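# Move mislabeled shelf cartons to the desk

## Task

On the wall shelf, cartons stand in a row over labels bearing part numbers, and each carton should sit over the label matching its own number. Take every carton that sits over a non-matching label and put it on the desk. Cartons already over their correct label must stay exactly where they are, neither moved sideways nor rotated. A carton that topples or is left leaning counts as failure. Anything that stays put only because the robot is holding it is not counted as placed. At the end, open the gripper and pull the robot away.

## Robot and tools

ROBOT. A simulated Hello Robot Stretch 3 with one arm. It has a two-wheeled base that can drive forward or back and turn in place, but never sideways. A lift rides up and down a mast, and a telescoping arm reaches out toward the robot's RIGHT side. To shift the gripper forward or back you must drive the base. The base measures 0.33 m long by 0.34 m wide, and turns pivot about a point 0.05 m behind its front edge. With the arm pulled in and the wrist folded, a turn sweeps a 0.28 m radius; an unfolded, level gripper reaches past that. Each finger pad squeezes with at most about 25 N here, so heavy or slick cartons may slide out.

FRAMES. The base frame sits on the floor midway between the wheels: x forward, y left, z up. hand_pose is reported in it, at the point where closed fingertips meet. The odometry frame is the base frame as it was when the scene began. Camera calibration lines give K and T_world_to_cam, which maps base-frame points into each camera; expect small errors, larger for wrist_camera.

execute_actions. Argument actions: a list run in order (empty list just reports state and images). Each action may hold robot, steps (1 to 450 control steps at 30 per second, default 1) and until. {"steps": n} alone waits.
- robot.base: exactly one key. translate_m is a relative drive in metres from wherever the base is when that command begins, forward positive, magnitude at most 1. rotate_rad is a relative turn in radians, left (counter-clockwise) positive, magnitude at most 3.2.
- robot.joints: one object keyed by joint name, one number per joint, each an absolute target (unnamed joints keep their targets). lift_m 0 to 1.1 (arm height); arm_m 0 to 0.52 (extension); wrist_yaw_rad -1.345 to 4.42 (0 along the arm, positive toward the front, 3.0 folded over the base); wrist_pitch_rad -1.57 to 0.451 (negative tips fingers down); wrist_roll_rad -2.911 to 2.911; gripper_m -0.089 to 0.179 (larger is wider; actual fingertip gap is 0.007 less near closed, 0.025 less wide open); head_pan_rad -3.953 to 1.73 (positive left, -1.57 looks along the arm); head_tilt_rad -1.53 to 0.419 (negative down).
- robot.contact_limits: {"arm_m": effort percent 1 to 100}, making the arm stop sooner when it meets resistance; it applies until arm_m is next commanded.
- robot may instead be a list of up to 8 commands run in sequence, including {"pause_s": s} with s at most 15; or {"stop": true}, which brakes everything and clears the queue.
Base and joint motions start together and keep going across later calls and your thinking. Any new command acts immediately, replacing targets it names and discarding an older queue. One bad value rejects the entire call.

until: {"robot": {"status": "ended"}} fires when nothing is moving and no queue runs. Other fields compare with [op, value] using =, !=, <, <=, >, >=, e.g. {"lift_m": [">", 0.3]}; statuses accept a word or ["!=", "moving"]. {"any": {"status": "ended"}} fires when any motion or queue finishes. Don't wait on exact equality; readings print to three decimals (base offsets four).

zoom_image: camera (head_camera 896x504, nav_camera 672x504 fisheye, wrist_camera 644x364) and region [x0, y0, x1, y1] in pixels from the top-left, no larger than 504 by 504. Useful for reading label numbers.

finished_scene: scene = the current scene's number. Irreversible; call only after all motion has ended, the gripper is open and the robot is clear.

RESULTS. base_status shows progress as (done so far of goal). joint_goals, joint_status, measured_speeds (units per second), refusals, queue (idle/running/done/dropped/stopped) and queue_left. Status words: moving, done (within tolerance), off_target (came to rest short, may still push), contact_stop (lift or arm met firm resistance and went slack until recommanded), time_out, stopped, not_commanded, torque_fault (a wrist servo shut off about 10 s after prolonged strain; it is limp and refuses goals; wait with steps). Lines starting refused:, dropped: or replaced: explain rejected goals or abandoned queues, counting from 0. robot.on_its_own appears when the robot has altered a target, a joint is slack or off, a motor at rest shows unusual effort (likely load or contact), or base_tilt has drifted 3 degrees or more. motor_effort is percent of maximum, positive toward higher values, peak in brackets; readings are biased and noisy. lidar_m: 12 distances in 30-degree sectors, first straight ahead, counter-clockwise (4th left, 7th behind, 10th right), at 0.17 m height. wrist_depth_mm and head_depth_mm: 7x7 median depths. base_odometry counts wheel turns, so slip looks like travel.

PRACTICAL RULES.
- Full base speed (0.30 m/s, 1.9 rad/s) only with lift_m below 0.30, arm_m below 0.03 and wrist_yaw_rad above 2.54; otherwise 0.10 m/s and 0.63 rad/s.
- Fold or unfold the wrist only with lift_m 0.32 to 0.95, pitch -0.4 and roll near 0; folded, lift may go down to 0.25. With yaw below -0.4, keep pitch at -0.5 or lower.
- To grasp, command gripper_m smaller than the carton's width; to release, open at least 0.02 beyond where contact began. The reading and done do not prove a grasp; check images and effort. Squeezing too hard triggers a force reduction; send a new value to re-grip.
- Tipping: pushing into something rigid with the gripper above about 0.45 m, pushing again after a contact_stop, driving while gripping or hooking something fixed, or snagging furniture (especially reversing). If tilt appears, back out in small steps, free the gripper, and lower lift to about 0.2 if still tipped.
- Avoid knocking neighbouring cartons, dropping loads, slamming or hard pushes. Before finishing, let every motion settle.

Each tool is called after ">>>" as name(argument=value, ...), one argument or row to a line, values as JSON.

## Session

>>> execute_actions(
  actions=[],
)

Scene clock: 0.00 s.
robot.base_odometry: x=+0.000 y=+0.000 heading=+0.000 (m, m, rad; robot's odometry frame)
robot.turned_by_wheels: +0.000 (rad since the last result)
robot.turned_by_imu: +0.000 (rad since the last result)
robot.base_tilt: forward=-0.9 right=+1.3 (deg)
robot.lidar_m: 1.93 2.31 1.93 1.87 1.73 1.47 1.44 2.22 2.50 2.51 2.14 1.92
robot.head_depth_mm: 1770 1788 1777 1783 1798 1793 1790 / 1842 1848 1862 1853 1859 1849 1858 / 1889 1940 1933 1933 1927 1928 1928 / 1928 1995 1996 1985 1982 1994 1996 / 1935 2071 2086 2079 2090 2069 2075 / 1933 2177 2171 2179 2177 2205 2159 / 1935 2292 2294 2302 2316 2320 2225
robot.base_status: not_commanded
robot.joint_positions: lift_m=+0.562 arm_m=-0.001 wrist_yaw_rad=+3.106 wrist_pitch_rad=-0.373 wrist_roll_rad=+0.005 gripper_m=+0.037 head_pan_rad=-0.013 head_tilt_rad=+0.013
robot.joint_goals: lift_m=+0.562 arm_m=-0.001 wrist_yaw_rad=+3.106 wrist_pitch_rad=-0.373 wrist_roll_rad=+0.005 gripper_m=+0.037 head_pan_rad=-0.013 head_tilt_rad=+0.013
robot.joint_status: lift_m=not_commanded arm_m=not_commanded wrist_yaw_rad=not_commanded wrist_pitch_rad=not_commanded wrist_roll_rad=not_commanded gripper_m=not_commanded head_pan_rad=not_commanded head_tilt_rad=not_commanded
robot.measured_speeds: translate_m=+0.000 rotate_rad=+0.000 lift_m=+0.000 arm_m=+0.000 wrist_yaw_rad=+0.000 wrist_pitch_rad=+0.000 wrist_roll_rad=+0.000 head_pan_rad=+0.000 head_tilt_rad=+0.000
robot: refusals=0 queue=idle queue_left=0
robot.motor_effort: left_wheel=+0 right_wheel=+0 lift_m=+24 arm_m=+0 wrist_yaw_rad=+0 wrist_pitch_rad=+4 wrist_roll_rad=+0 gripper_m=+0 head_pan_rad=+0 head_tilt_rad=+2 (%)
robot.hand_pose: x=-0.0130 y=+0.0860 z=+0.5852 quat_wxyz=(+0.144, +0.698, +0.118, +0.691) (m; robot's base frame)
robot.wrist_depth_mm: - - - - - - - / - - - - - - - / - - - - - - - / - - - - - - - / - - - - - - - / 850 878 - 908 925 935 979 / 732 737 - 758 781 816 823
pictures: head_camera (sideways: a quarter turn clockwise sets it upright), nav_camera (sideways: a quarter turn counterclockwise sets it upright), wrist_camera
camera_calibration (this result's frames):
head_camera: T_world_to_cam=[[0.0114122, -0.00132459, -0.999934, 1.31721], [-0.0358534, 0.999356, -0.00173302, 0.00466358], [0.999292, 0.0358709, 0.0113574, -0.0645762], [0, 0, 0, 1]] pos_world=[0.0496654, -0.000599402, 1.31787]
nav_camera: T_world_to_cam=[[-0.0634413, -0.045423, 0.996951, -1.25301], [-0.0313068, -0.998381, -0.0474804, 0.110849], [0.997494, -0.0342236, 0.0619166, -0.119757], [0, 0, 0, 1]] pos_world=[0.0434346, 0.049656, 1.26187]
wrist_camera: T_world_to_cam=[[0.996375, -0.0579581, 0.0622737, -0.0278752], [0.0236887, -0.514044, -0.857437, 0.585854], [0.0817068, 0.855804, -0.510807, 0.391042], [0, 0, 0, 1]] pos_world=[-0.0180548, -0.0351162, 0.703816]
Images, in order (width x height): head_camera 896x504, nav_camera 672x504, wrist_camera 644x364.

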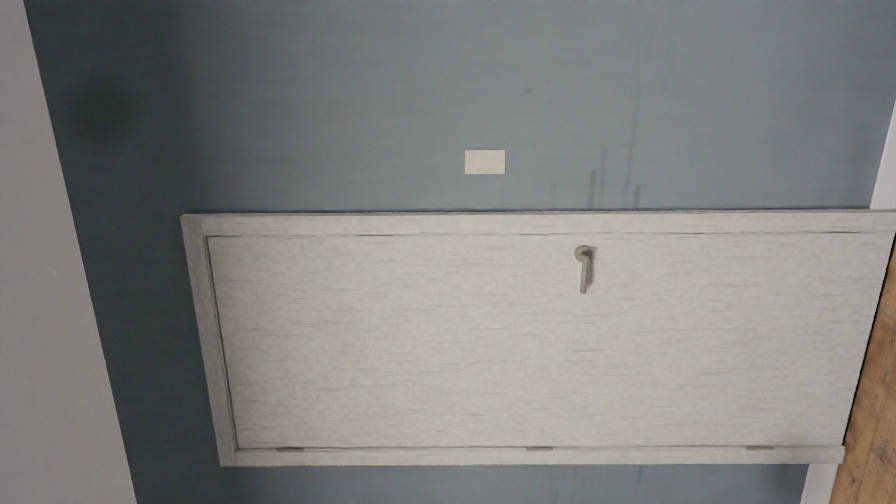

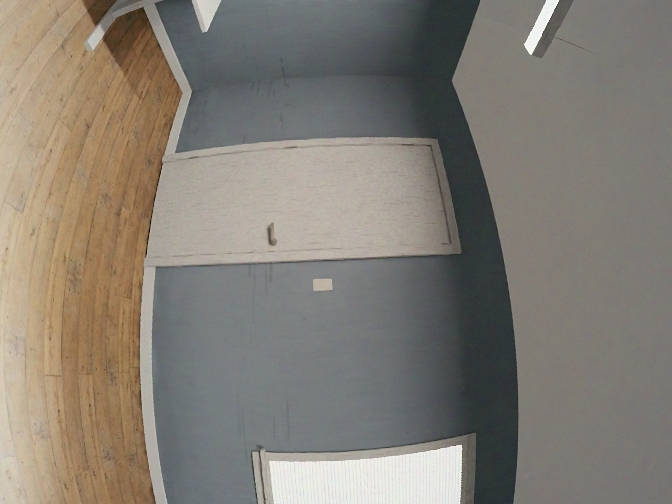

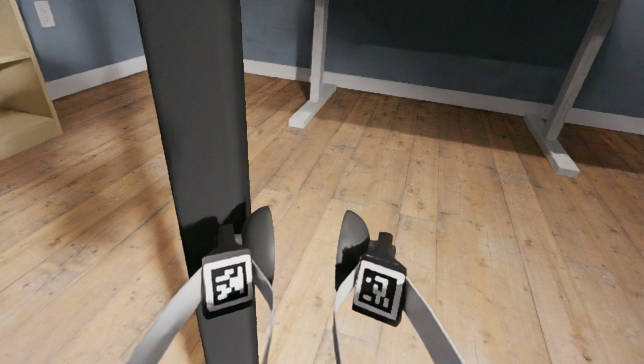

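>>> execute_actions(
  actions=[
    {"robot": {"base": {"rotate_rad": -1.3}, "joints": {"lift_m": 0.285, "wrist_pitch_rad": -0.4, "head_pan_rad": -0.55, "head_tilt_rad": -0.25}}, "steps": 300, "until": {"robot": {"status": "ended"}}},
  ],
)

Scene clock: 8.63 s.
robot.base_odometry: x=+0.000 y=+0.000 heading=-1.300 (m, m, rad; robot's odometry frame)
robot.turned_by_wheels: -1.300 (rad since the last result)
robot.turned_by_imu: -1.312 (rad since the last result)
robot.base_tilt: forward=-0.7 right=+1.3 (deg)
robot.lidar_m: 2.52 1.96 1.92 2.02 2.30 1.86 2.41 1.48 1.44 1.96 2.54 2.49
robot.head_depth_mm: 2145 2240 2344 2413 2554 2071 1614 / 2158 2257 2365 2259 2582 2085 1614 / 2174 2277 2389 2361 2601 2095 1607 / 2198 2301 2432 2383 2633 2088 1617 / 2230 2346 2461 2496 2684 2106 1619 / 2259 2382 2481 2639 2715 2101 1624 / 2279 2406 2530 2631 2755 2102 1635
robot.base_status: done (rotate_rad -1.2999 of -1.3000)
robot.joint_positions: lift_m=+0.285 arm_m=-0.001 wrist_yaw_rad=+3.106 wrist_pitch_rad=-0.416 wrist_roll_rad=+0.005 gripper_m=+0.037 head_pan_rad=-0.543 head_tilt_rad=-0.247
robot.joint_goals: lift_m=+0.285 arm_m=-0.001 wrist_yaw_rad=+3.106 wrist_pitch_rad=-0.400 wrist_roll_rad=+0.005 gripper_m=+0.037 head_pan_rad=-0.550 head_tilt_rad=-0.250
robot.joint_status: lift_m=done arm_m=not_commanded wrist_yaw_rad=not_commanded wrist_pitch_rad=done wrist_roll_rad=not_commanded gripper_m=not_commanded head_pan_rad=done head_tilt_rad=done
robot.measured_speeds: translate_m=+0.000 rotate_rad=+0.000 lift_m=+0.000 arm_m=+0.000 wrist_yaw_rad=+0.000 wrist_pitch_rad=+0.000 wrist_roll_rad=+0.000 head_pan_rad=+0.000 head_tilt_rad=+0.000
robot: refusals=0 queue=done queue_left=0
robot.motor_effort: left_wheel=+3(10) right_wheel=-3(6) lift_m=+15(24) arm_m=+0(0) wrist_yaw_rad=+0(0) wrist_pitch_rad=+4(4) wrist_roll_rad=+0(0) gripper_m=+0(0) head_pan_rad=-4(34) head_tilt_rad=-2(20) (%)
robot.hand_pose: x=-0.0132 y=+0.0807 z=+0.2985 quat_wxyz=(+0.159, +0.696, +0.134, +0.688) (m; robot's base frame)
robot.wrist_depth_mm: - - - - - - - / - - - - - - - / 851 880 919 958 999 - - / 688 690 731 744 770 794 824 / 570 586 - 618 631 643 671 / 486 511 - 529 549 541 560 / - - - - 455 473 475
pictures: head_camera (sideways: a quarter turn clockwise sets it upright), nav_camera (sideways: a quarter turn counterclockwise sets it upright), wrist_camera
camera_calibration (this result's frames):
head_camera: T_world_to_cam=[[-0.2109, 0.12591, -0.969365, 1.27844], [0.475525, 0.879636, 0.0107971, -0.0147672], [0.854048, -0.45868, -0.245389, 0.270525], [0, 0, 0, 1]] pos_world=[0.0456037, -0.0238935, 1.30581]
nav_camera: T_world_to_cam=[[0.143193, -0.140418, 0.979683, -1.23145], [-0.541858, -0.839464, -0.0411208, 0.105669], [0.828182, -0.524961, -0.196291, 0.217411], [0, 0, 0, 1]] pos_world=[0.0535364, 0.0299203, 1.25345]
wrist_camera: T_world_to_cam=[[0.996471, -0.0552665, 0.0631753, -0.0106285], [0.0223469, -0.550807, -0.834333, 0.333355], [0.0809081, 0.832801, -0.547628, 0.261925], [0, 0, 0, 1]] pos_world=[-0.0180504, -0.0351046, 0.422239]
Images, in order (width x height): head_camera 896x504, nav_camera 672x504, wrist_camera 644x364.

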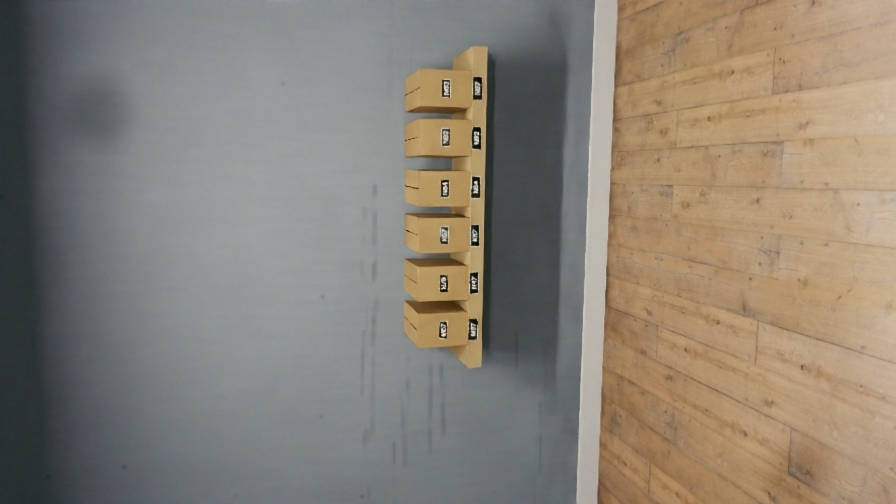

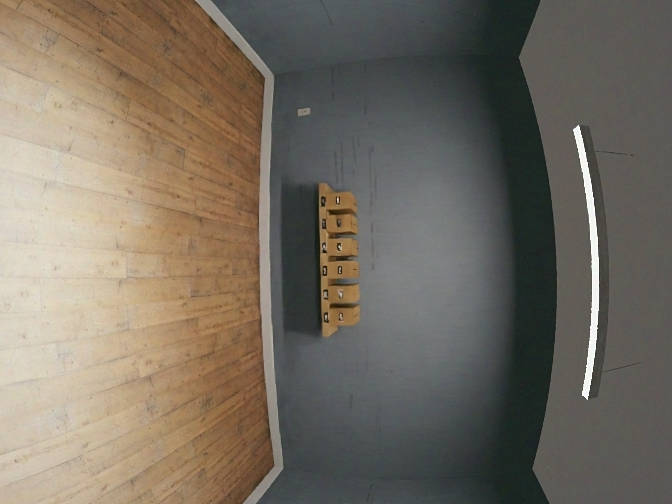

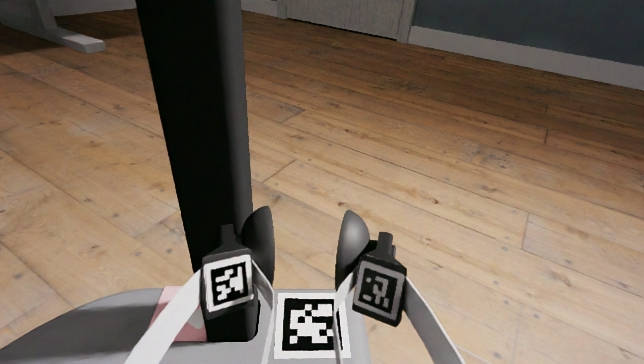

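>>> execute_actions(
  actions=[],
)

>>> zoom_image(
  camera="head_camera",
  region=[395, 40, 495, 210],
)

>>> zoom_image(
  camera="head_camera",
  region=[395, 205, 495, 375],
)

Scene clock: 23.43 s.
robot.base_odometry: x=+0.000 y=+0.000 heading=-1.300 (m, m, rad; robot's odometry frame)
robot.turned_by_wheels: +0.000 (rad since the last result)
robot.turned_by_imu: +0.000 (rad since the last result)
robot.base_tilt: forward=-0.7 right=+1.1 (deg)
robot.lidar_m: 2.52 1.95 1.92 2.02 2.30 1.86 2.41 1.47 1.44 1.95 2.55 2.50
robot.head_depth_mm: 2150 2244 2328 2447 2546 2079 1598 / 2159 2247 2348 2280 2582 2089 1612 / 2201 2286 2397 2351 2603 2096 1610 / 2227 2299 2428 2368 2650 2094 1618 / 2238 2356 2449 2511 2684 2099 1616 / 2263 2367 2481 2596 2720 2097 1616 / 2283 2398 2512 2669 2792 2114 1631
robot.base_status: done (rotate_rad -1.2999 of -1.3000)
robot.joint_positions: lift_m=+0.285 arm_m=-0.001 wrist_yaw_rad=+3.106 wrist_pitch_rad=-0.416 wrist_roll_rad=+0.005 gripper_m=+0.037 head_pan_rad=-0.543 head_tilt_rad=-0.247
robot.joint_goals: lift_m=+0.285 arm_m=-0.001 wrist_yaw_rad=+3.106 wrist_pitch_rad=-0.400 wrist_roll_rad=+0.005 gripper_m=+0.037 head_pan_rad=-0.550 head_tilt_rad=-0.250
robot.joint_status: lift_m=done arm_m=not_commanded wrist_yaw_rad=not_commanded wrist_pitch_rad=done wrist_roll_rad=not_commanded gripper_m=not_commanded head_pan_rad=done head_tilt_rad=done
robot.measured_speeds: translate_m=+0.000 rotate_rad=+0.000 lift_m=+0.000 arm_m=+0.000 wrist_yaw_rad=+0.000 wrist_pitch_rad=+0.000 wrist_roll_rad=+0.000 head_pan_rad=+0.000 head_tilt_rad=+0.000
robot: refusals=0 queue=done queue_left=0
robot.motor_effort: left_wheel=+3(3) right_wheel=-2(2) lift_m=+15(15) arm_m=+0(0) wrist_yaw_rad=+0(0) wrist_pitch_rad=+5(4) wrist_roll_rad=+0(0) gripper_m=+0(0) head_pan_rad=-3(3) head_tilt_rad=-2(1) (%)
robot.hand_pose: x=-0.0132 y=+0.0807 z=+0.2985 quat_wxyz=(+0.159, +0.696, +0.134, +0.688) (m; robot's base frame)
robot.wrist_depth_mm: - - - - - - - / - - - - - - - / 841 878 923 943 974 - - / 681 682 726 746 792 790 819 / 567 579 - 611 641 651 673 / 486 511 - 532 533 552 557 / - - - - 458 468 486
pictures: head_camera (sideways: a quarter turn clockwise sets it upright), nav_camera (sideways: a quarter turn counterclockwise sets it upright), wrist_camera
camera_calibration (this result's frames):
head_camera: T_world_to_cam=[[-0.2109, 0.12591, -0.969365, 1.27844], [0.475525, 0.879636, 0.0107971, -0.0147672], [0.854048, -0.45868, -0.245389, 0.270525], [0, 0, 0, 1]] pos_world=[0.0456037, -0.0238935, 1.30581]
nav_camera: T_world_to_cam=[[0.143193, -0.140418, 0.979683, -1.23145], [-0.541858, -0.839464, -0.0411208, 0.105669], [0.828182, -0.524961, -0.196291, 0.217411], [0, 0, 0, 1]] pos_world=[0.0535364, 0.0299203, 1.25345]
wrist_camera: T_world_to_cam=[[0.996471, -0.0552666, 0.0631751, -0.0106284], [0.0223467, -0.550807, -0.834334, 0.333355], [0.080908, 0.832801, -0.547628, 0.261925], [0, 0, 0, 1]] pos_world=[-0.0180504, -0.0351046, 0.422239]
Images, in order (width x height): head_camera 896x504, nav_camera 672x504, wrist_camera 644x364.

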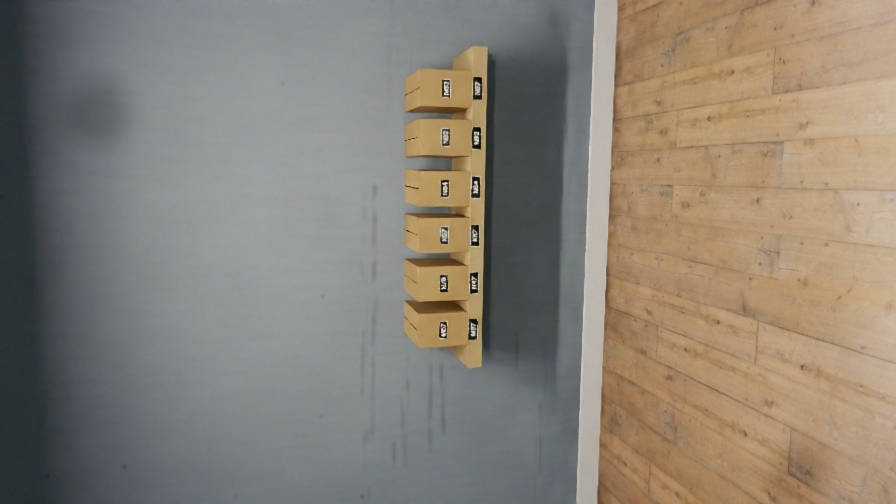

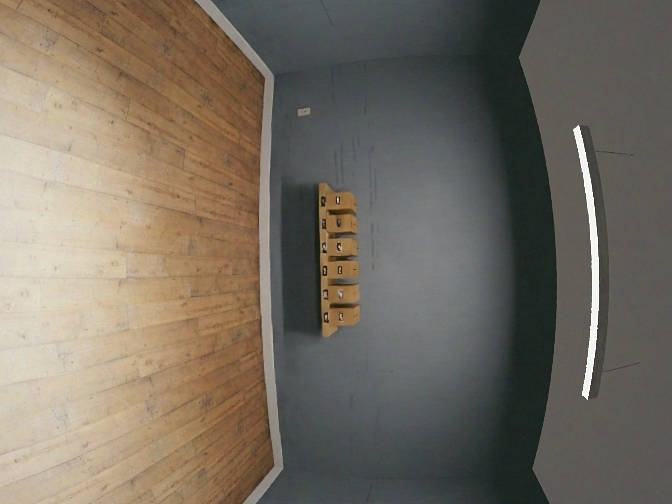

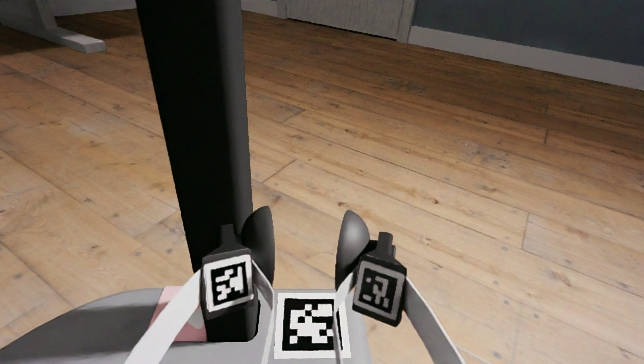

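Region (395, 40, 495, 210) of head_camera's 896x504 image, scaled by 2.965, with more detail than that image has; it fills the left 296 columns of this view, and the rest is white.

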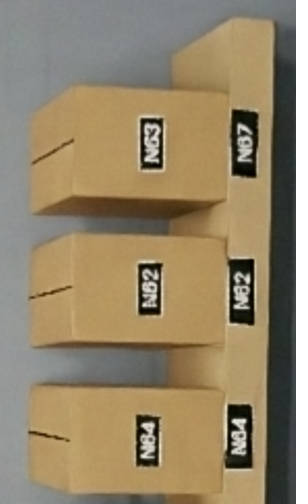

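Region (395, 205, 495, 375) of head_camera's 896x504 image, scaled by 2.965, with more detail than that image has; it fills the left 296 columns of this view, and the rest is white.

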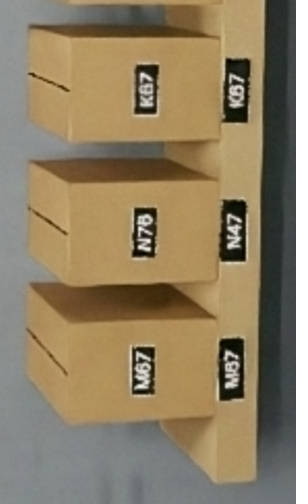

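>>> zoom_image(
  camera="head_camera",
  region=[430, 70, 490, 155],
)

>>> zoom_image(
  camera="head_camera",
  region=[430, 170, 490, 255],
)

>>> zoom_image(
  camera="head_camera",
  region=[430, 265, 490, 350],
)

Region (430, 70, 490, 155) of head_camera's 896x504 image, scaled by 5.929, with more detail than that image has; it fills the left 356 columns of this view, and the rest is white.

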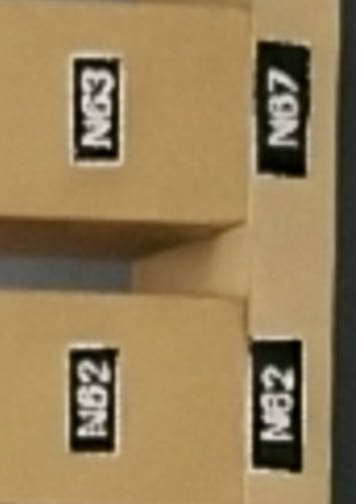

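Region (430, 170, 490, 255) of head_camera's 896x504 image, scaled by 5.929, with more detail than that image has; it fills the left 356 columns of this view, and the rest is white.

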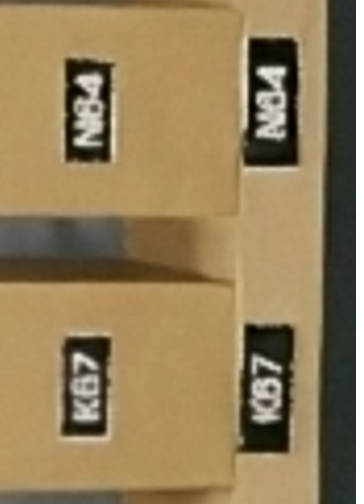

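Region (430, 265, 490, 350) of head_camera's 896x504 image, scaled by 5.929, with more detail than that image has; it fills the left 356 columns of this view, and the rest is white.

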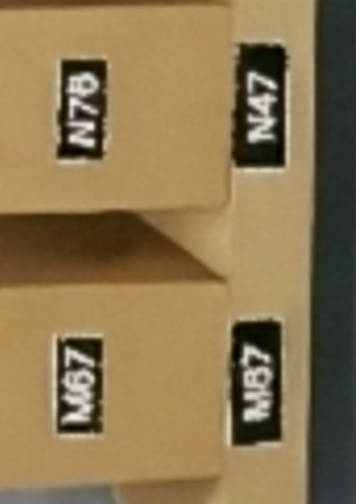

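>>> execute_actions(
  actions=[
    {"robot":{"base":{"rotate_rad":-0.378},"joints":{"head_pan_rad":-0.264,"head_tilt_rad":-0.385}},"steps":90,"until":{"robot":{"base_status":["!=","moving"]}}},
    {"robot":{"base":{"translate_m":1.0}},"steps":150,"until":{"robot":{"translate_m":[">=",0.672]}}},
    {"robot":{"base":{"translate_m":1.0}},"steps":150,"until":{"robot":{"translate_m":[">=",0.07]}}},
  ],
)

>>> zoom_image(
  camera="head_camera",
  region=[370, 0, 530, 260],
)

>>> zoom_image(
  camera="head_camera",
  region=[370, 244, 530, 504],
)

>>> execute_actions(
  actions=[
    {"steps":150,"until":{"robot":{"translate_m":[">=",0.60]}}},
    {"robot":{"joints":{"lift_m":0.972,"head_pan_rad":-0.5,"head_tilt_rad":-0.6}},"steps":60,"until":{"robot":{"lift_m":[">",0.36]}}},
    {"robot":{"joints":{"wrist_yaw_rad":0.0}},"steps":3},
  ],
)

>>> execute_actions(
  actions=[
    {"steps":200,"until":{"robot":{"base_status":["!=","moving"]}}},
    {"robot":{"base":{"rotate_rad":1.345},"joints":{"head_pan_rad":-1.57,"head_tilt_rad":-0.8}},"steps":120,"until":{"robot":{"wrist_yaw_rad":["<",1.2]}}},
    {"robot":{"joints":{"wrist_pitch_rad":-1.0,"gripper_m":0.147,"arm_m":0.24,"wrist_roll_rad":0.0}},"steps":300,"until":{"robot":{"status":"ended"}}},
  ],
)

Scene clock: 101.77 s.
robot.base_odometry: x=-0.081 y=-0.755 heading=-1.678 (m, m, rad; robot's odometry frame)
robot.turned_by_wheels: -0.378 (rad since the last result)
robot.turned_by_imu: -0.381 (rad since the last result)
robot.base_tilt: forward=-0.7 right=+1.1 (deg)
robot.lidar_m: 1.76 2.01 1.75 1.75 1.99 2.58 2.62 1.95 1.67 2.00 2.07 1.76
robot.head_depth_mm: 1490 1591 1683 1579 2005 1751 1412 / 1492 1593 1689 1577 2011 1753 1423 / 1505 1591 1694 1590 2001 1761 1420 / 1498 1596 1692 1594 2008 1765 1425 / 1491 1599 1697 1589 2005 1788 1431 / 1505 1597 1703 1600 2010 1784 1442 / 1495 1602 1723 1845 2023 1792 1441
robot.base_status: moving (translate_m +0.0782 of +1.0000)
robot.joint_positions: lift_m=+0.285 arm_m=-0.001 wrist_yaw_rad=+3.106 wrist_pitch_rad=-0.416 wrist_roll_rad=+0.005 gripper_m=+0.037 head_pan_rad=-0.271 head_tilt_rad=-0.381
robot.joint_goals: lift_m=+0.285 arm_m=-0.001 wrist_yaw_rad=+3.106 wrist_pitch_rad=-0.400 wrist_roll_rad=+0.005 gripper_m=+0.037 head_pan_rad=-0.264 head_tilt_rad=-0.385
robot.joint_status: lift_m=done arm_m=not_commanded wrist_yaw_rad=not_commanded wrist_pitch_rad=done wrist_roll_rad=not_commanded gripper_m=not_commanded head_pan_rad=done head_tilt_rad=done
robot.measured_speeds: translate_m=+0.293 rotate_rad=+0.000 lift_m=+0.000 arm_m=+0.000 wrist_yaw_rad=+0.000 wrist_pitch_rad=+0.000 wrist_roll_rad=+0.000 head_pan_rad=+0.000 head_tilt_rad=+0.000
robot: refusals=0 queue=running queue_left=0
robot.motor_effort: left_wheel=+6(14) right_wheel=-1(8) lift_m=+15(15) arm_m=+0(1) wrist_yaw_rad=+0(0) wrist_pitch_rad=+4(4) wrist_roll_rad=+0(0) gripper_m=+0(0) head_pan_rad=+4(24) head_tilt_rad=-2(18) (%)
robot.hand_pose: x=-0.0132 y=+0.0807 z=+0.2985 quat_wxyz=(+0.159, +0.696, +0.134, +0.688) (m; robot's base frame)
robot.wrist_depth_mm: - - - - - - - / - - - - - - - / 867 865 926 954 994 - - / 687 694 733 752 784 808 848 / 570 586 - 612 631 647 668 / 492 514 - 537 533 544 556 / - - - - 455 472 486
pictures: head_camera (sideways: a quarter turn clockwise sets it upright), nav_camera (sideways: a quarter turn counterclockwise sets it upright), wrist_camera
camera_calibration (this result's frames):
head_camera: T_world_to_cam=[[-0.359893, 0.0987712, -0.927751, 1.225], [0.223517, 0.974551, 0.017047, -0.0213641], [0.905824, -0.201233, -0.372811, 0.436045], [0, 0, 0, 1]] pos_world=[0.0506653, -0.012428, 1.29942]
nav_camera: T_world_to_cam=[[0.300342, -0.131428, 0.944734, -1.18674], [-0.301443, -0.952777, -0.0367147, 0.0984596], [0.904946, -0.273756, -0.325777, 0.385473], [0, 0, 0, 1]] pos_world=[0.037276, 0.0433646, 1.25035]
wrist_camera: T_world_to_cam=[[0.996471, -0.0552647, 0.0631758, -0.0106276], [0.022346, -0.550831, -0.834318, 0.333331], [0.0809075, 0.832785, -0.547652, 0.261926], [0, 0, 0, 1]] pos_world=[-0.0180504, -0.0351066, 0.42222]
Images, in order (width x height): head_camera 896x504, nav_camera 672x504, wrist_camera 644x364.

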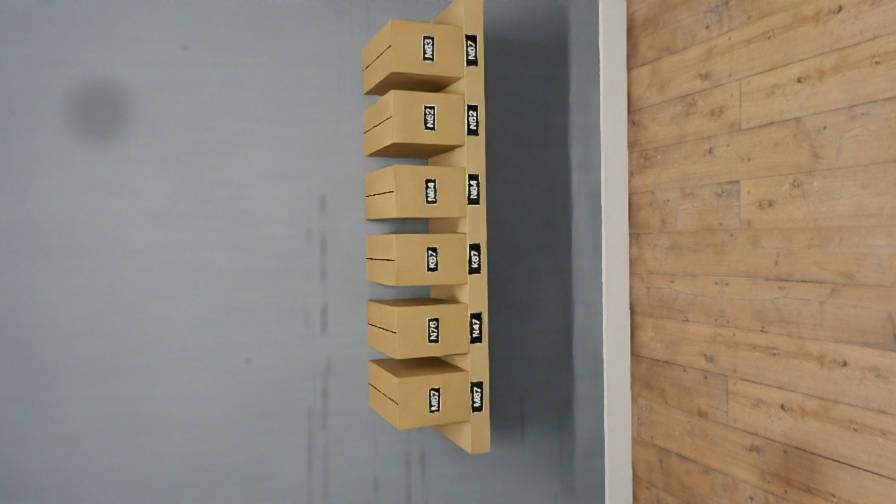

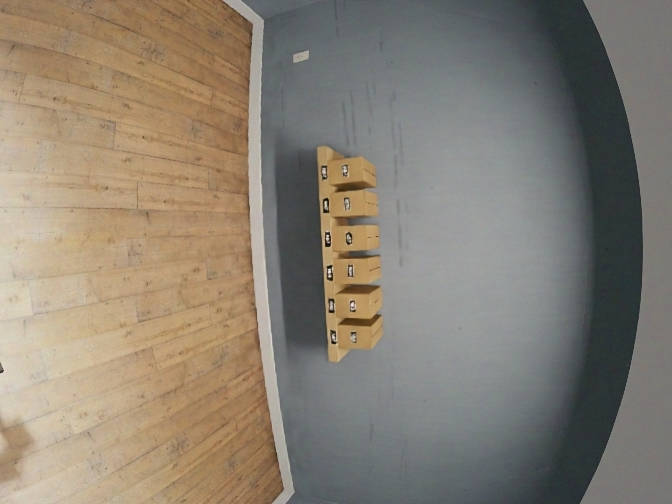

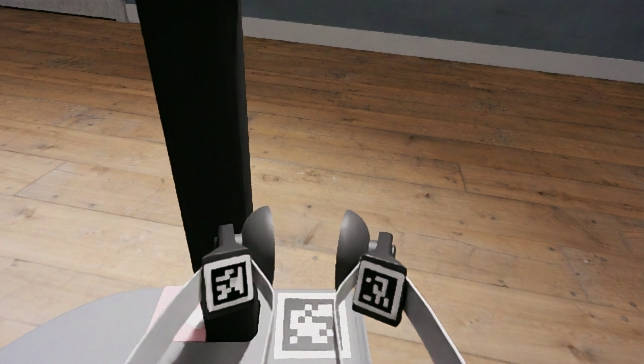

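Region (370, 0, 530, 260) of head_camera's 896x504 image, scaled by 1.938, with more detail than that image has; it fills the left 310 columns of this view, and the rest is white.

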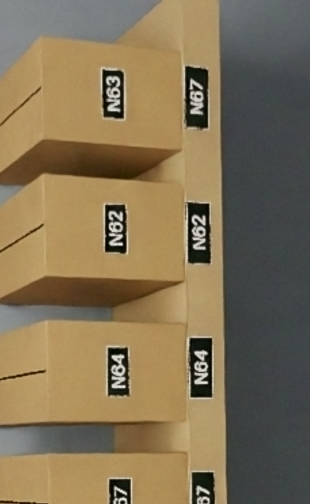

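Region (370, 244, 530, 504) of head_camera's 896x504 image, scaled by 1.938, with more detail than that image has; it fills the left 310 columns of this view, and the rest is white.

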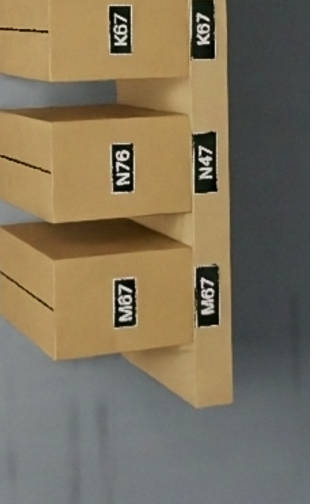

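Scene clock: 104.63 s.
robot.base_odometry: x=-0.164 y=-1.523 heading=-1.678 (m, m, rad; robot's odometry frame)
robot.turned_by_wheels: +0.000 (rad since the last result)
robot.turned_by_imu: -0.001 (rad since the last result)
robot.base_tilt: forward=-0.9 right=+1.6 (deg)
robot.lidar_m: 1.01 1.15 1.58 1.57 1.79 2.96 3.38 2.17 2.19 2.15 1.19 1.01
robot.head_depth_mm: 911 1012 1087 958 1515 1440 1231 / 897 991 1059 959 1455 1450 1237 / 875 967 1045 920 1414 1459 1236 / 858 948 1030 901 1364 1464 1238 / 840 925 1016 922 1321 1439 1249 / 822 903 986 859 936 1412 1247 / 806 884 979 896 918 1392 1254
robot.base_status: moving (translate_m +0.8504 of +1.0000)
robot.joint_positions: lift_m=+0.373 arm_m=-0.001 wrist_yaw_rad=+3.097 wrist_pitch_rad=-0.417 wrist_roll_rad=+0.005 gripper_m=+0.037 head_pan_rad=-0.493 head_tilt_rad=-0.592
robot.joint_goals: lift_m=+0.972 arm_m=-0.001 wrist_yaw_rad=+0.000 wrist_pitch_rad=-0.400 wrist_roll_rad=+0.005 gripper_m=+0.037 head_pan_rad=-0.500 head_tilt_rad=-0.600
robot.joint_status: lift_m=moving arm_m=not_commanded wrist_yaw_rad=moving wrist_pitch_rad=done wrist_roll_rad=not_commanded gripper_m=not_commanded head_pan_rad=done head_tilt_rad=done
robot.measured_speeds: translate_m=+0.100 rotate_rad=+0.000 lift_m=+0.110 arm_m=+0.000 wrist_yaw_rad=-0.180 wrist_pitch_rad=+0.000 wrist_roll_rad=+0.000 head_pan_rad=+0.000 head_tilt_rad=+0.000
robot: refusals=0 queue=running queue_left=0
robot.motor_effort: left_wheel=+1(6) right_wheel=-1(6) lift_m=+32(35) arm_m=+0(0) wrist_yaw_rad=-2(4) wrist_pitch_rad=+4(4) wrist_roll_rad=+0(0) gripper_m=+0(0) head_pan_rad=-3(23) head_tilt_rad=-3(20) (%)
robot.hand_pose: x=-0.0111 y=+0.0806 z=+0.3859 quat_wxyz=(+0.162, +0.696, +0.131, +0.687) (m; robot's base frame)
robot.wrist_depth_mm: - - - - - - - / - - - - - - - / - - - - - - - / 824 861 875 920 920 947 991 / 690 703 - 741 774 770 802 / 581 600 - 628 651 676 682 / 515 533 - 552 549 573 575
pictures: head_camera (sideways: a quarter turn clockwise sets it upright), nav_camera (sideways: a quarter turn counterclockwise sets it upright), wrist_camera
camera_calibration (this result's frames):
head_camera: T_world_to_cam=[[-0.493568, 0.263878, -0.828709, 1.09664], [0.436716, 0.899217, 0.0262276, -0.0346108], [0.752111, -0.348965, -0.559064, 0.679335], [0, 0, 0, 1]] pos_world=[0.0454438, -0.0211912, 1.28949]
nav_camera: T_world_to_cam=[[0.432382, -0.284818, 0.855526, -1.07116], [-0.509982, -0.859714, -0.0284681, 0.0889865], [0.743616, -0.423993, -0.516977, 0.635262], [0, 0, 0, 1]] pos_world=[0.0361411, 0.040764, 1.24735]
wrist_camera: T_world_to_cam=[[0.995933, -0.0642342, 0.0631819, -0.017461], [0.0173605, -0.551296, -0.834129, 0.406088], [0.0884116, 0.831833, -0.547938, 0.310032], [0, 0, 0, 1]] pos_world=[-0.0170702, -0.0351418, 0.509711]
Images, in order (width x height): head_camera 896x504, nav_camera 672x504, wrist_camera 644x364.

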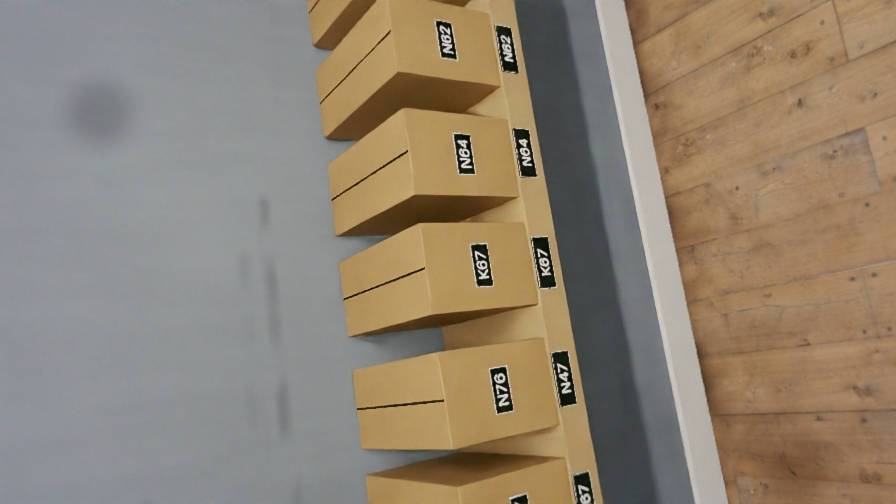

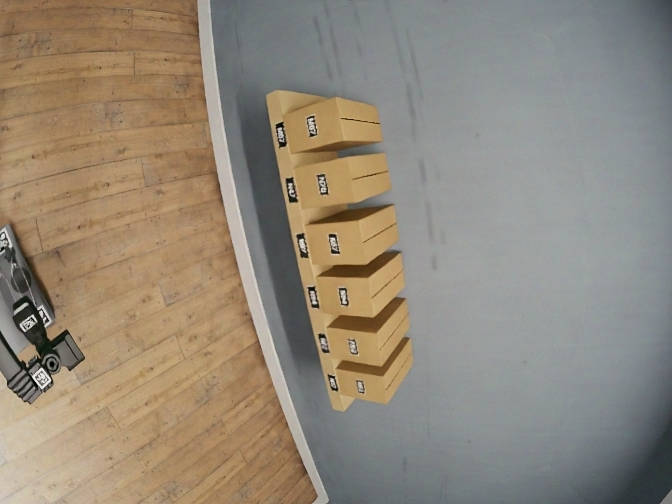

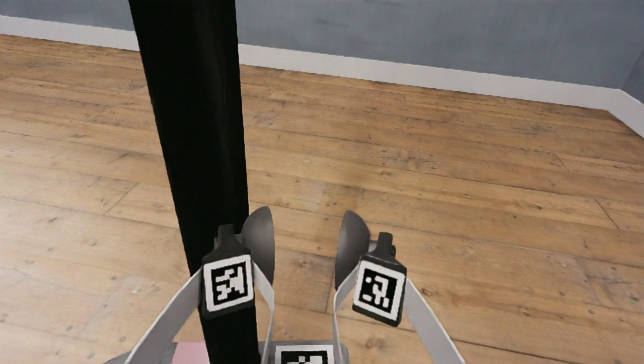

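Scene clock: 110.57 s.
robot.base_odometry: x=-0.180 y=-1.672 heading=-0.333 (m, m, rad; robot's odometry frame)
robot.turned_by_wheels: +1.345 (rad since the last result)
robot.turned_by_imu: +1.357 (rad since the last result)
robot.base_tilt: forward=-0.9 right=+1.2 (deg)
robot.lidar_m: 1.54 1.60 2.19 3.46 2.70 2.28 2.22 1.23 0.90 0.87 0.90 1.23
robot.head_depth_mm: - - 730 803 1395 1284 1138 / - - 758 844 1399 1288 1135 / 728 - - 841 1410 1299 1143 / 745 850 849 855 1433 1306 1147 / 749 855 777 828 1444 1308 1152 / 752 857 935 877 1445 1310 1157 / 755 865 1008 1200 1449 1313 1161
robot.base_status: done (rotate_rad +1.3449 of +1.3450)
robot.joint_positions: lift_m=+0.972 arm_m=+0.240 wrist_yaw_rad=+0.000 wrist_pitch_rad=-1.006 wrist_roll_rad=+0.003 gripper_m=+0.147 head_pan_rad=-1.563 head_tilt_rad=-0.790
robot.joint_goals: lift_m=+0.972 arm_m=+0.240 wrist_yaw_rad=+0.000 wrist_pitch_rad=-1.000 wrist_roll_rad=+0.000 gripper_m=+0.147 head_pan_rad=-1.570 head_tilt_rad=-0.800
robot.joint_status: lift_m=done arm_m=done wrist_yaw_rad=done wrist_pitch_rad=done wrist_roll_rad=done gripper_m=done head_pan_rad=done head_tilt_rad=done
robot.measured_speeds: translate_m=+0.000 rotate_rad=+0.000 lift_m=+0.000 arm_m=+0.000 wrist_yaw_rad=+0.000 wrist_pitch_rad=+0.000 wrist_roll_rad=+0.000 head_pan_rad=+0.000 head_tilt_rad=+0.000
robot: refusals=0 queue=done queue_left=0
robot.motor_effort: left_wheel=-2(8) right_wheel=+2(6) lift_m=+32(34) arm_m=+3(1) wrist_yaw_rad=+0(3) wrist_pitch_rad=+1(3) wrist_roll_rad=-2(4) gripper_m=+0(97) head_pan_rad=-3(45) head_tilt_rad=-5(21) (%)
robot.hand_pose: x=-0.0216 y=-0.5015 z=+0.8810 quat_wxyz=(+0.619, +0.340, -0.620, -0.342) (m; robot's base frame)
robot.wrist_depth_mm: 267 274 282 282 311 296 313 / 252 259 263 265 301 275 287 / 315 298 305 284 311 271 283 / - 414 421 427 386 379 363 / - - - - - - - / 958 980 - - - - - / 924 919 944 967 974 968 -
pictures: head_camera (sideways: a quarter turn clockwise sets it upright), nav_camera (sideways: a quarter turn counterclockwise sets it upright), wrist_camera
camera_calibration (this result's frames):
head_camera: T_world_to_cam=[[-0.00652849, 0.71149, -0.702666, 0.929373], [0.998526, 0.0425, 0.0337563, -0.0478317], [0.0538806, -0.70141, -0.710718, 0.880867], [0, 0, 0, 1]] pos_world=[0.00636693, -0.041357, 1.2807]
nav_camera: T_world_to_cam=[[-0.0411618, -0.673984, 0.737598, -0.914538], [-0.999025, 0.0395547, -0.0196075, 0.080428], [-0.0159604, -0.737686, -0.674955, 0.845412], [0, 0, 0, 1]] pos_world=[0.0561986, 0.00408342, 1.24675]
wrist_camera: T_world_to_cam=[[-0.99773, -0.0199715, 0.0643123, -0.097583], [-0.0434353, 0.920657, -0.387947, 0.84209], [-0.0514617, -0.38986, -0.919435, 0.77801], [0, 0, 0, 1]] pos_world=[-0.0207472, -0.47391, 1.04829]
Images, in order (width x height): head_camera 896x504, nav_camera 672x504, wrist_camera 644x364.

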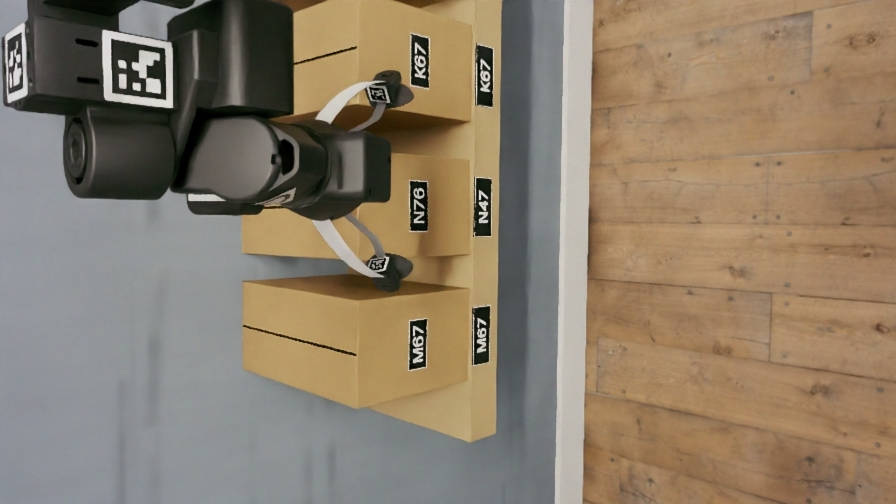

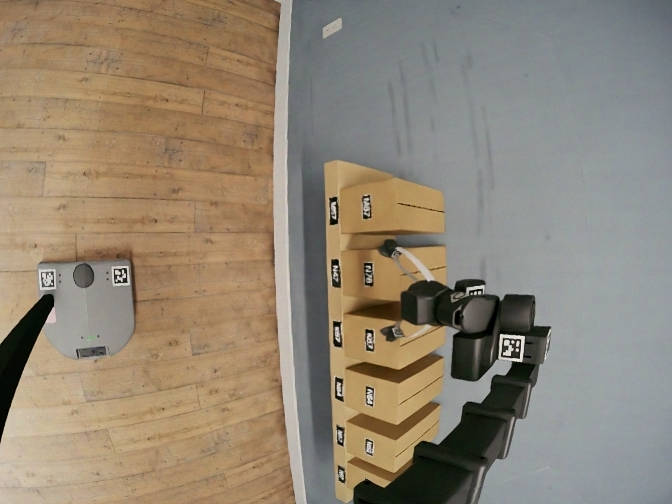

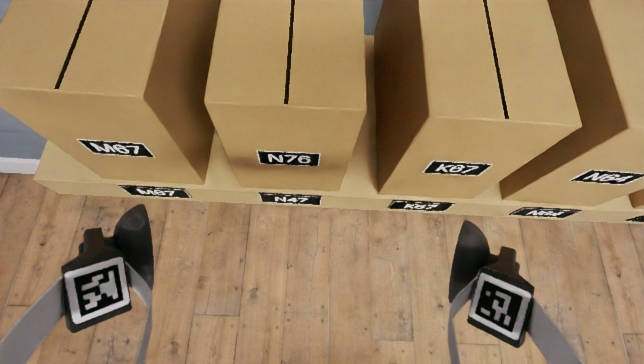

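>>> zoom_image(
  camera="wrist_camera",
  region=[120, 0, 460, 220],
)

>>> zoom_image(
  camera="wrist_camera",
  region=[190, 70, 300, 130],
)

>>> zoom_image(
  camera="wrist_camera",
  region=[340, 70, 450, 130],
)

Region (120, 0, 460, 220) of wrist_camera's 644x364 image, scaled by 1.482; it fills the top 326 rows of this view, and the rest is white.

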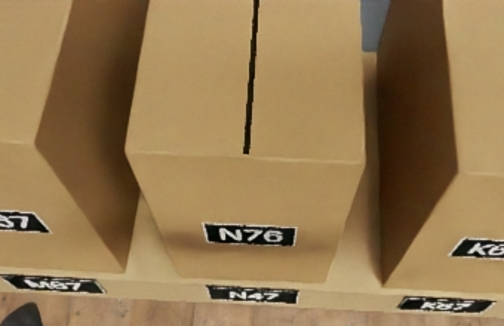

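Region (190, 70, 300, 130) of wrist_camera's 644x364 image, scaled by 4.582; it fills the top 275 rows of this view, and the rest is white.

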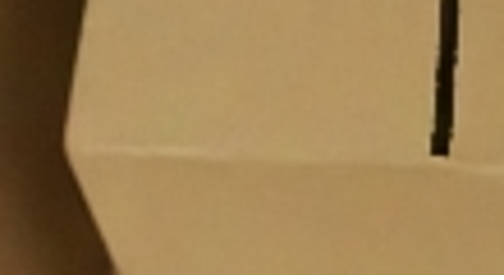

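Region (340, 70, 450, 130) of wrist_camera's 644x364 image, scaled by 4.582; it fills the top 275 rows of this view, and the rest is white.

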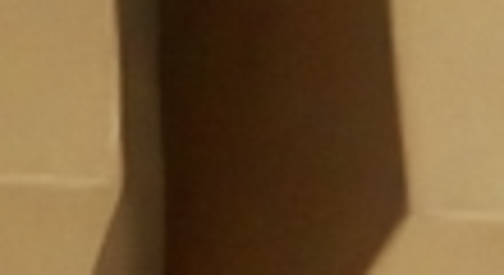

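>>> zoom_image(
  camera="wrist_camera",
  region=[50, 195, 190, 345],
)

>>> zoom_image(
  camera="wrist_camera",
  region=[420, 210, 560, 360],
)

Region (50, 195, 190, 345) of wrist_camera's 644x364 image, scaled by 3.360; it fills the left 470 columns of this view, and the rest is white.

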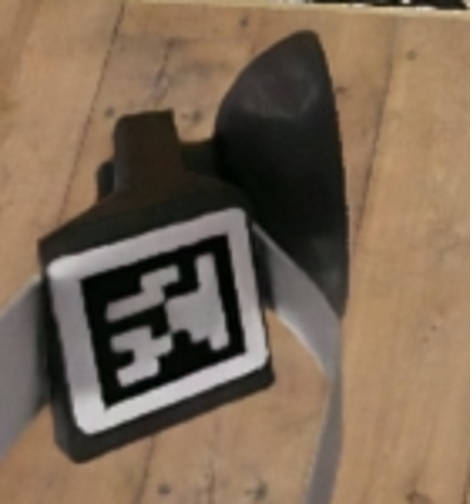

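Region (420, 210, 560, 360) of wrist_camera's 644x364 image, scaled by 3.360; it fills the left 470 columns of this view, and the rest is white.

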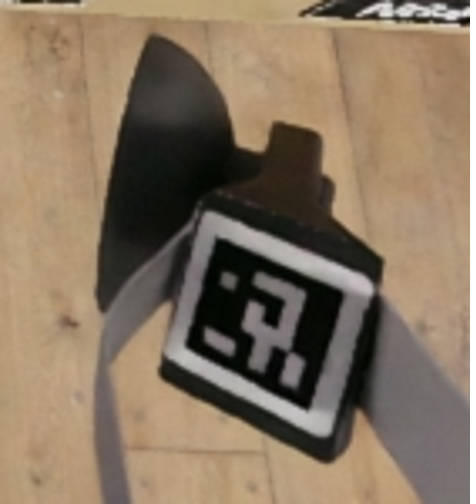

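>>> execute_actions(
  actions=[
    {"robot":{"base":{"translate_m":0.019},"joints":{"arm_m":0.487,"lift_m":0.955,"head_pan_rad":1.5,"head_tilt_rad":-0.2}},"steps":200,"until":{"robot":{"status":"ended"}}},
  ],
)

Scene clock: 165.10 s.
robot.base_odometry: x=-0.162 y=-1.678 heading=-0.333 (m, m, rad; robot's odometry frame)
robot.turned_by_wheels: +0.000 (rad since the last result)
robot.turned_by_imu: +0.000 (rad since the last result)
robot.base_tilt: forward=-0.7 right=+1.3 (deg)
robot.lidar_m: 1.52 1.57 2.16 3.44 2.71 2.30 2.24 1.23 0.90 0.87 0.90 1.23
robot.head_depth_mm: 3325 3638 3835 3947 3184 2195 1672 / 3335 3603 3837 3911 3200 2197 1674 / 3310 3632 3749 3893 3220 2197 1684 / 2853 3643 3823 3902 3272 2224 1694 / 2812 3623 3706 3912 3212 2204 1675 / 2796 3569 3774 3906 3264 2215 1697 / 2805 3560 3762 3832 3271 2231 -
robot.base_status: done (translate_m +0.0190 of +0.0190)
robot.joint_positions: lift_m=+0.955 arm_m=+0.487 wrist_yaw_rad=+0.000 wrist_pitch_rad=-1.006 wrist_roll_rad=+0.003 gripper_m=+0.147 head_pan_rad=+1.493 head_tilt_rad=-0.211
robot.joint_goals: lift_m=+0.955 arm_m=+0.487 wrist_yaw_rad=+0.000 wrist_pitch_rad=-1.000 wrist_roll_rad=+0.000 gripper_m=+0.147 head_pan_rad=+1.500 head_tilt_rad=-0.200
robot.joint_status: lift_m=done arm_m=done wrist_yaw_rad=done wrist_pitch_rad=done wrist_roll_rad=done gripper_m=done head_pan_rad=done head_tilt_rad=done
robot.measured_speeds: translate_m=+0.000 rotate_rad=+0.000 lift_m=+0.000 arm_m=+0.000 wrist_yaw_rad=+0.000 wrist_pitch_rad=+0.000 wrist_roll_rad=+0.000 head_pan_rad=+0.000 head_tilt_rad=+0.000
robot: refusals=0 queue=done queue_left=0
robot.motor_effort: left_wheel=-3(5) right_wheel=+1(6) lift_m=+15(32) arm_m=+3(4) wrist_yaw_rad=+1(0) wrist_pitch_rad=+1(2) wrist_roll_rad=-2(3) gripper_m=+0(1) head_pan_rad=+3(44) head_tilt_rad=+5(39) (%)
robot.hand_pose: x=-0.0216 y=-0.7483 z=+0.8647 quat_wxyz=(+0.619, +0.341, -0.620, -0.342) (m; robot's base frame)
robot.wrist_depth_mm: 198 195 193 190 189 186 183 / 226 229 233 232 228 226 222 / 215 221 227 227 264 238 244 / 203 210 213 214 278 224 228 / 193 250 200 202 251 212 214 / 184 258 189 191 232 - 202 / 173 218 180 182 224 193 193
pictures: head_camera (sideways: a quarter turn clockwise sets it upright), nav_camera (sideways: a quarter turn counterclockwise sets it upright), wrist_camera
camera_calibration (this result's frames):
head_camera: T_world_to_cam=[[-0.0151834, -0.209883, -0.977609, 1.28802], [-0.999508, 0.0300281, 0.00907674, -0.00353015], [0.0274507, 0.977265, -0.210236, 0.229813], [0, 0, 0, 1]] pos_world=[0.00971957, 0.045852, 1.30753]
nav_camera: T_world_to_cam=[[0.0584968, 0.15554, 0.986096, -1.23933], [0.993451, -0.10619, -0.0421833, 0.097689], [0.0981526, 0.982105, -0.160733, 0.17558], [0, 0, 0, 1]] pos_world=[-0.041786, 0.0307011, 1.25444]
wrist_camera: T_world_to_cam=[[-0.99773, -0.0199481, 0.064315, -0.101465], [-0.0433805, 0.920918, -0.387334, 1.06273], [-0.0515022, -0.389245, -0.919693, 0.667546], [0, 0, 0, 1]] pos_world=[-0.0207534, -0.720868, 1.03209]
Images, in order (width x height): head_camera 896x504, nav_camera 672x504, wrist_camera 644x364.

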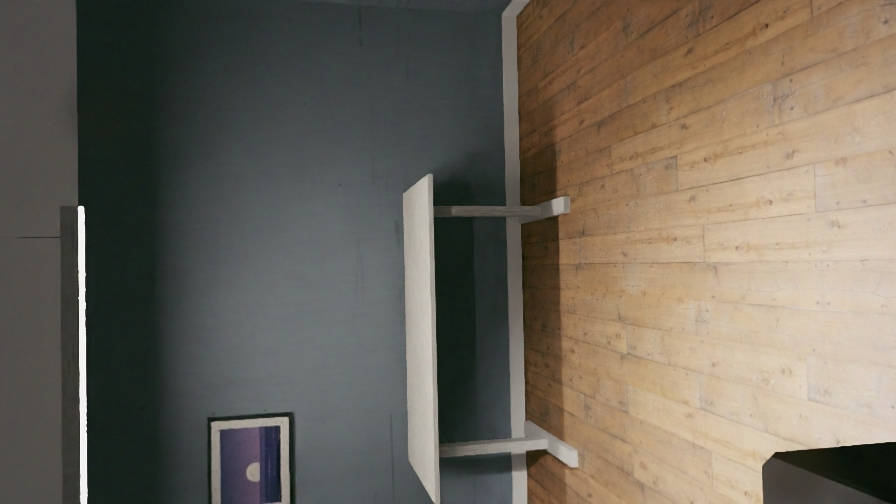

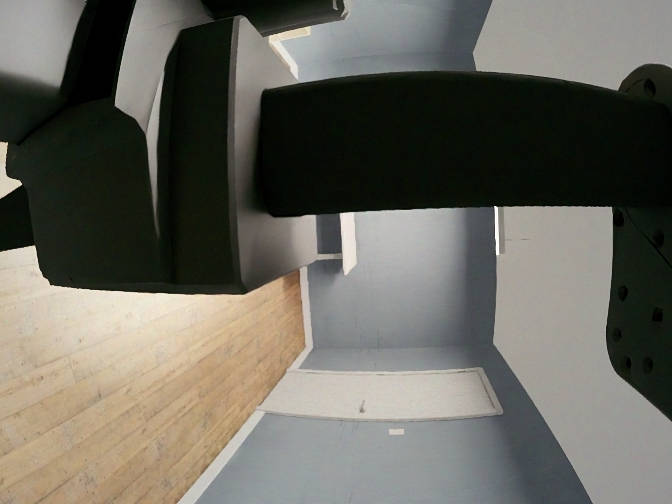

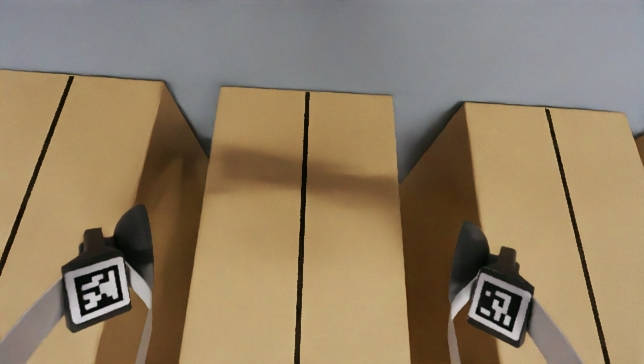

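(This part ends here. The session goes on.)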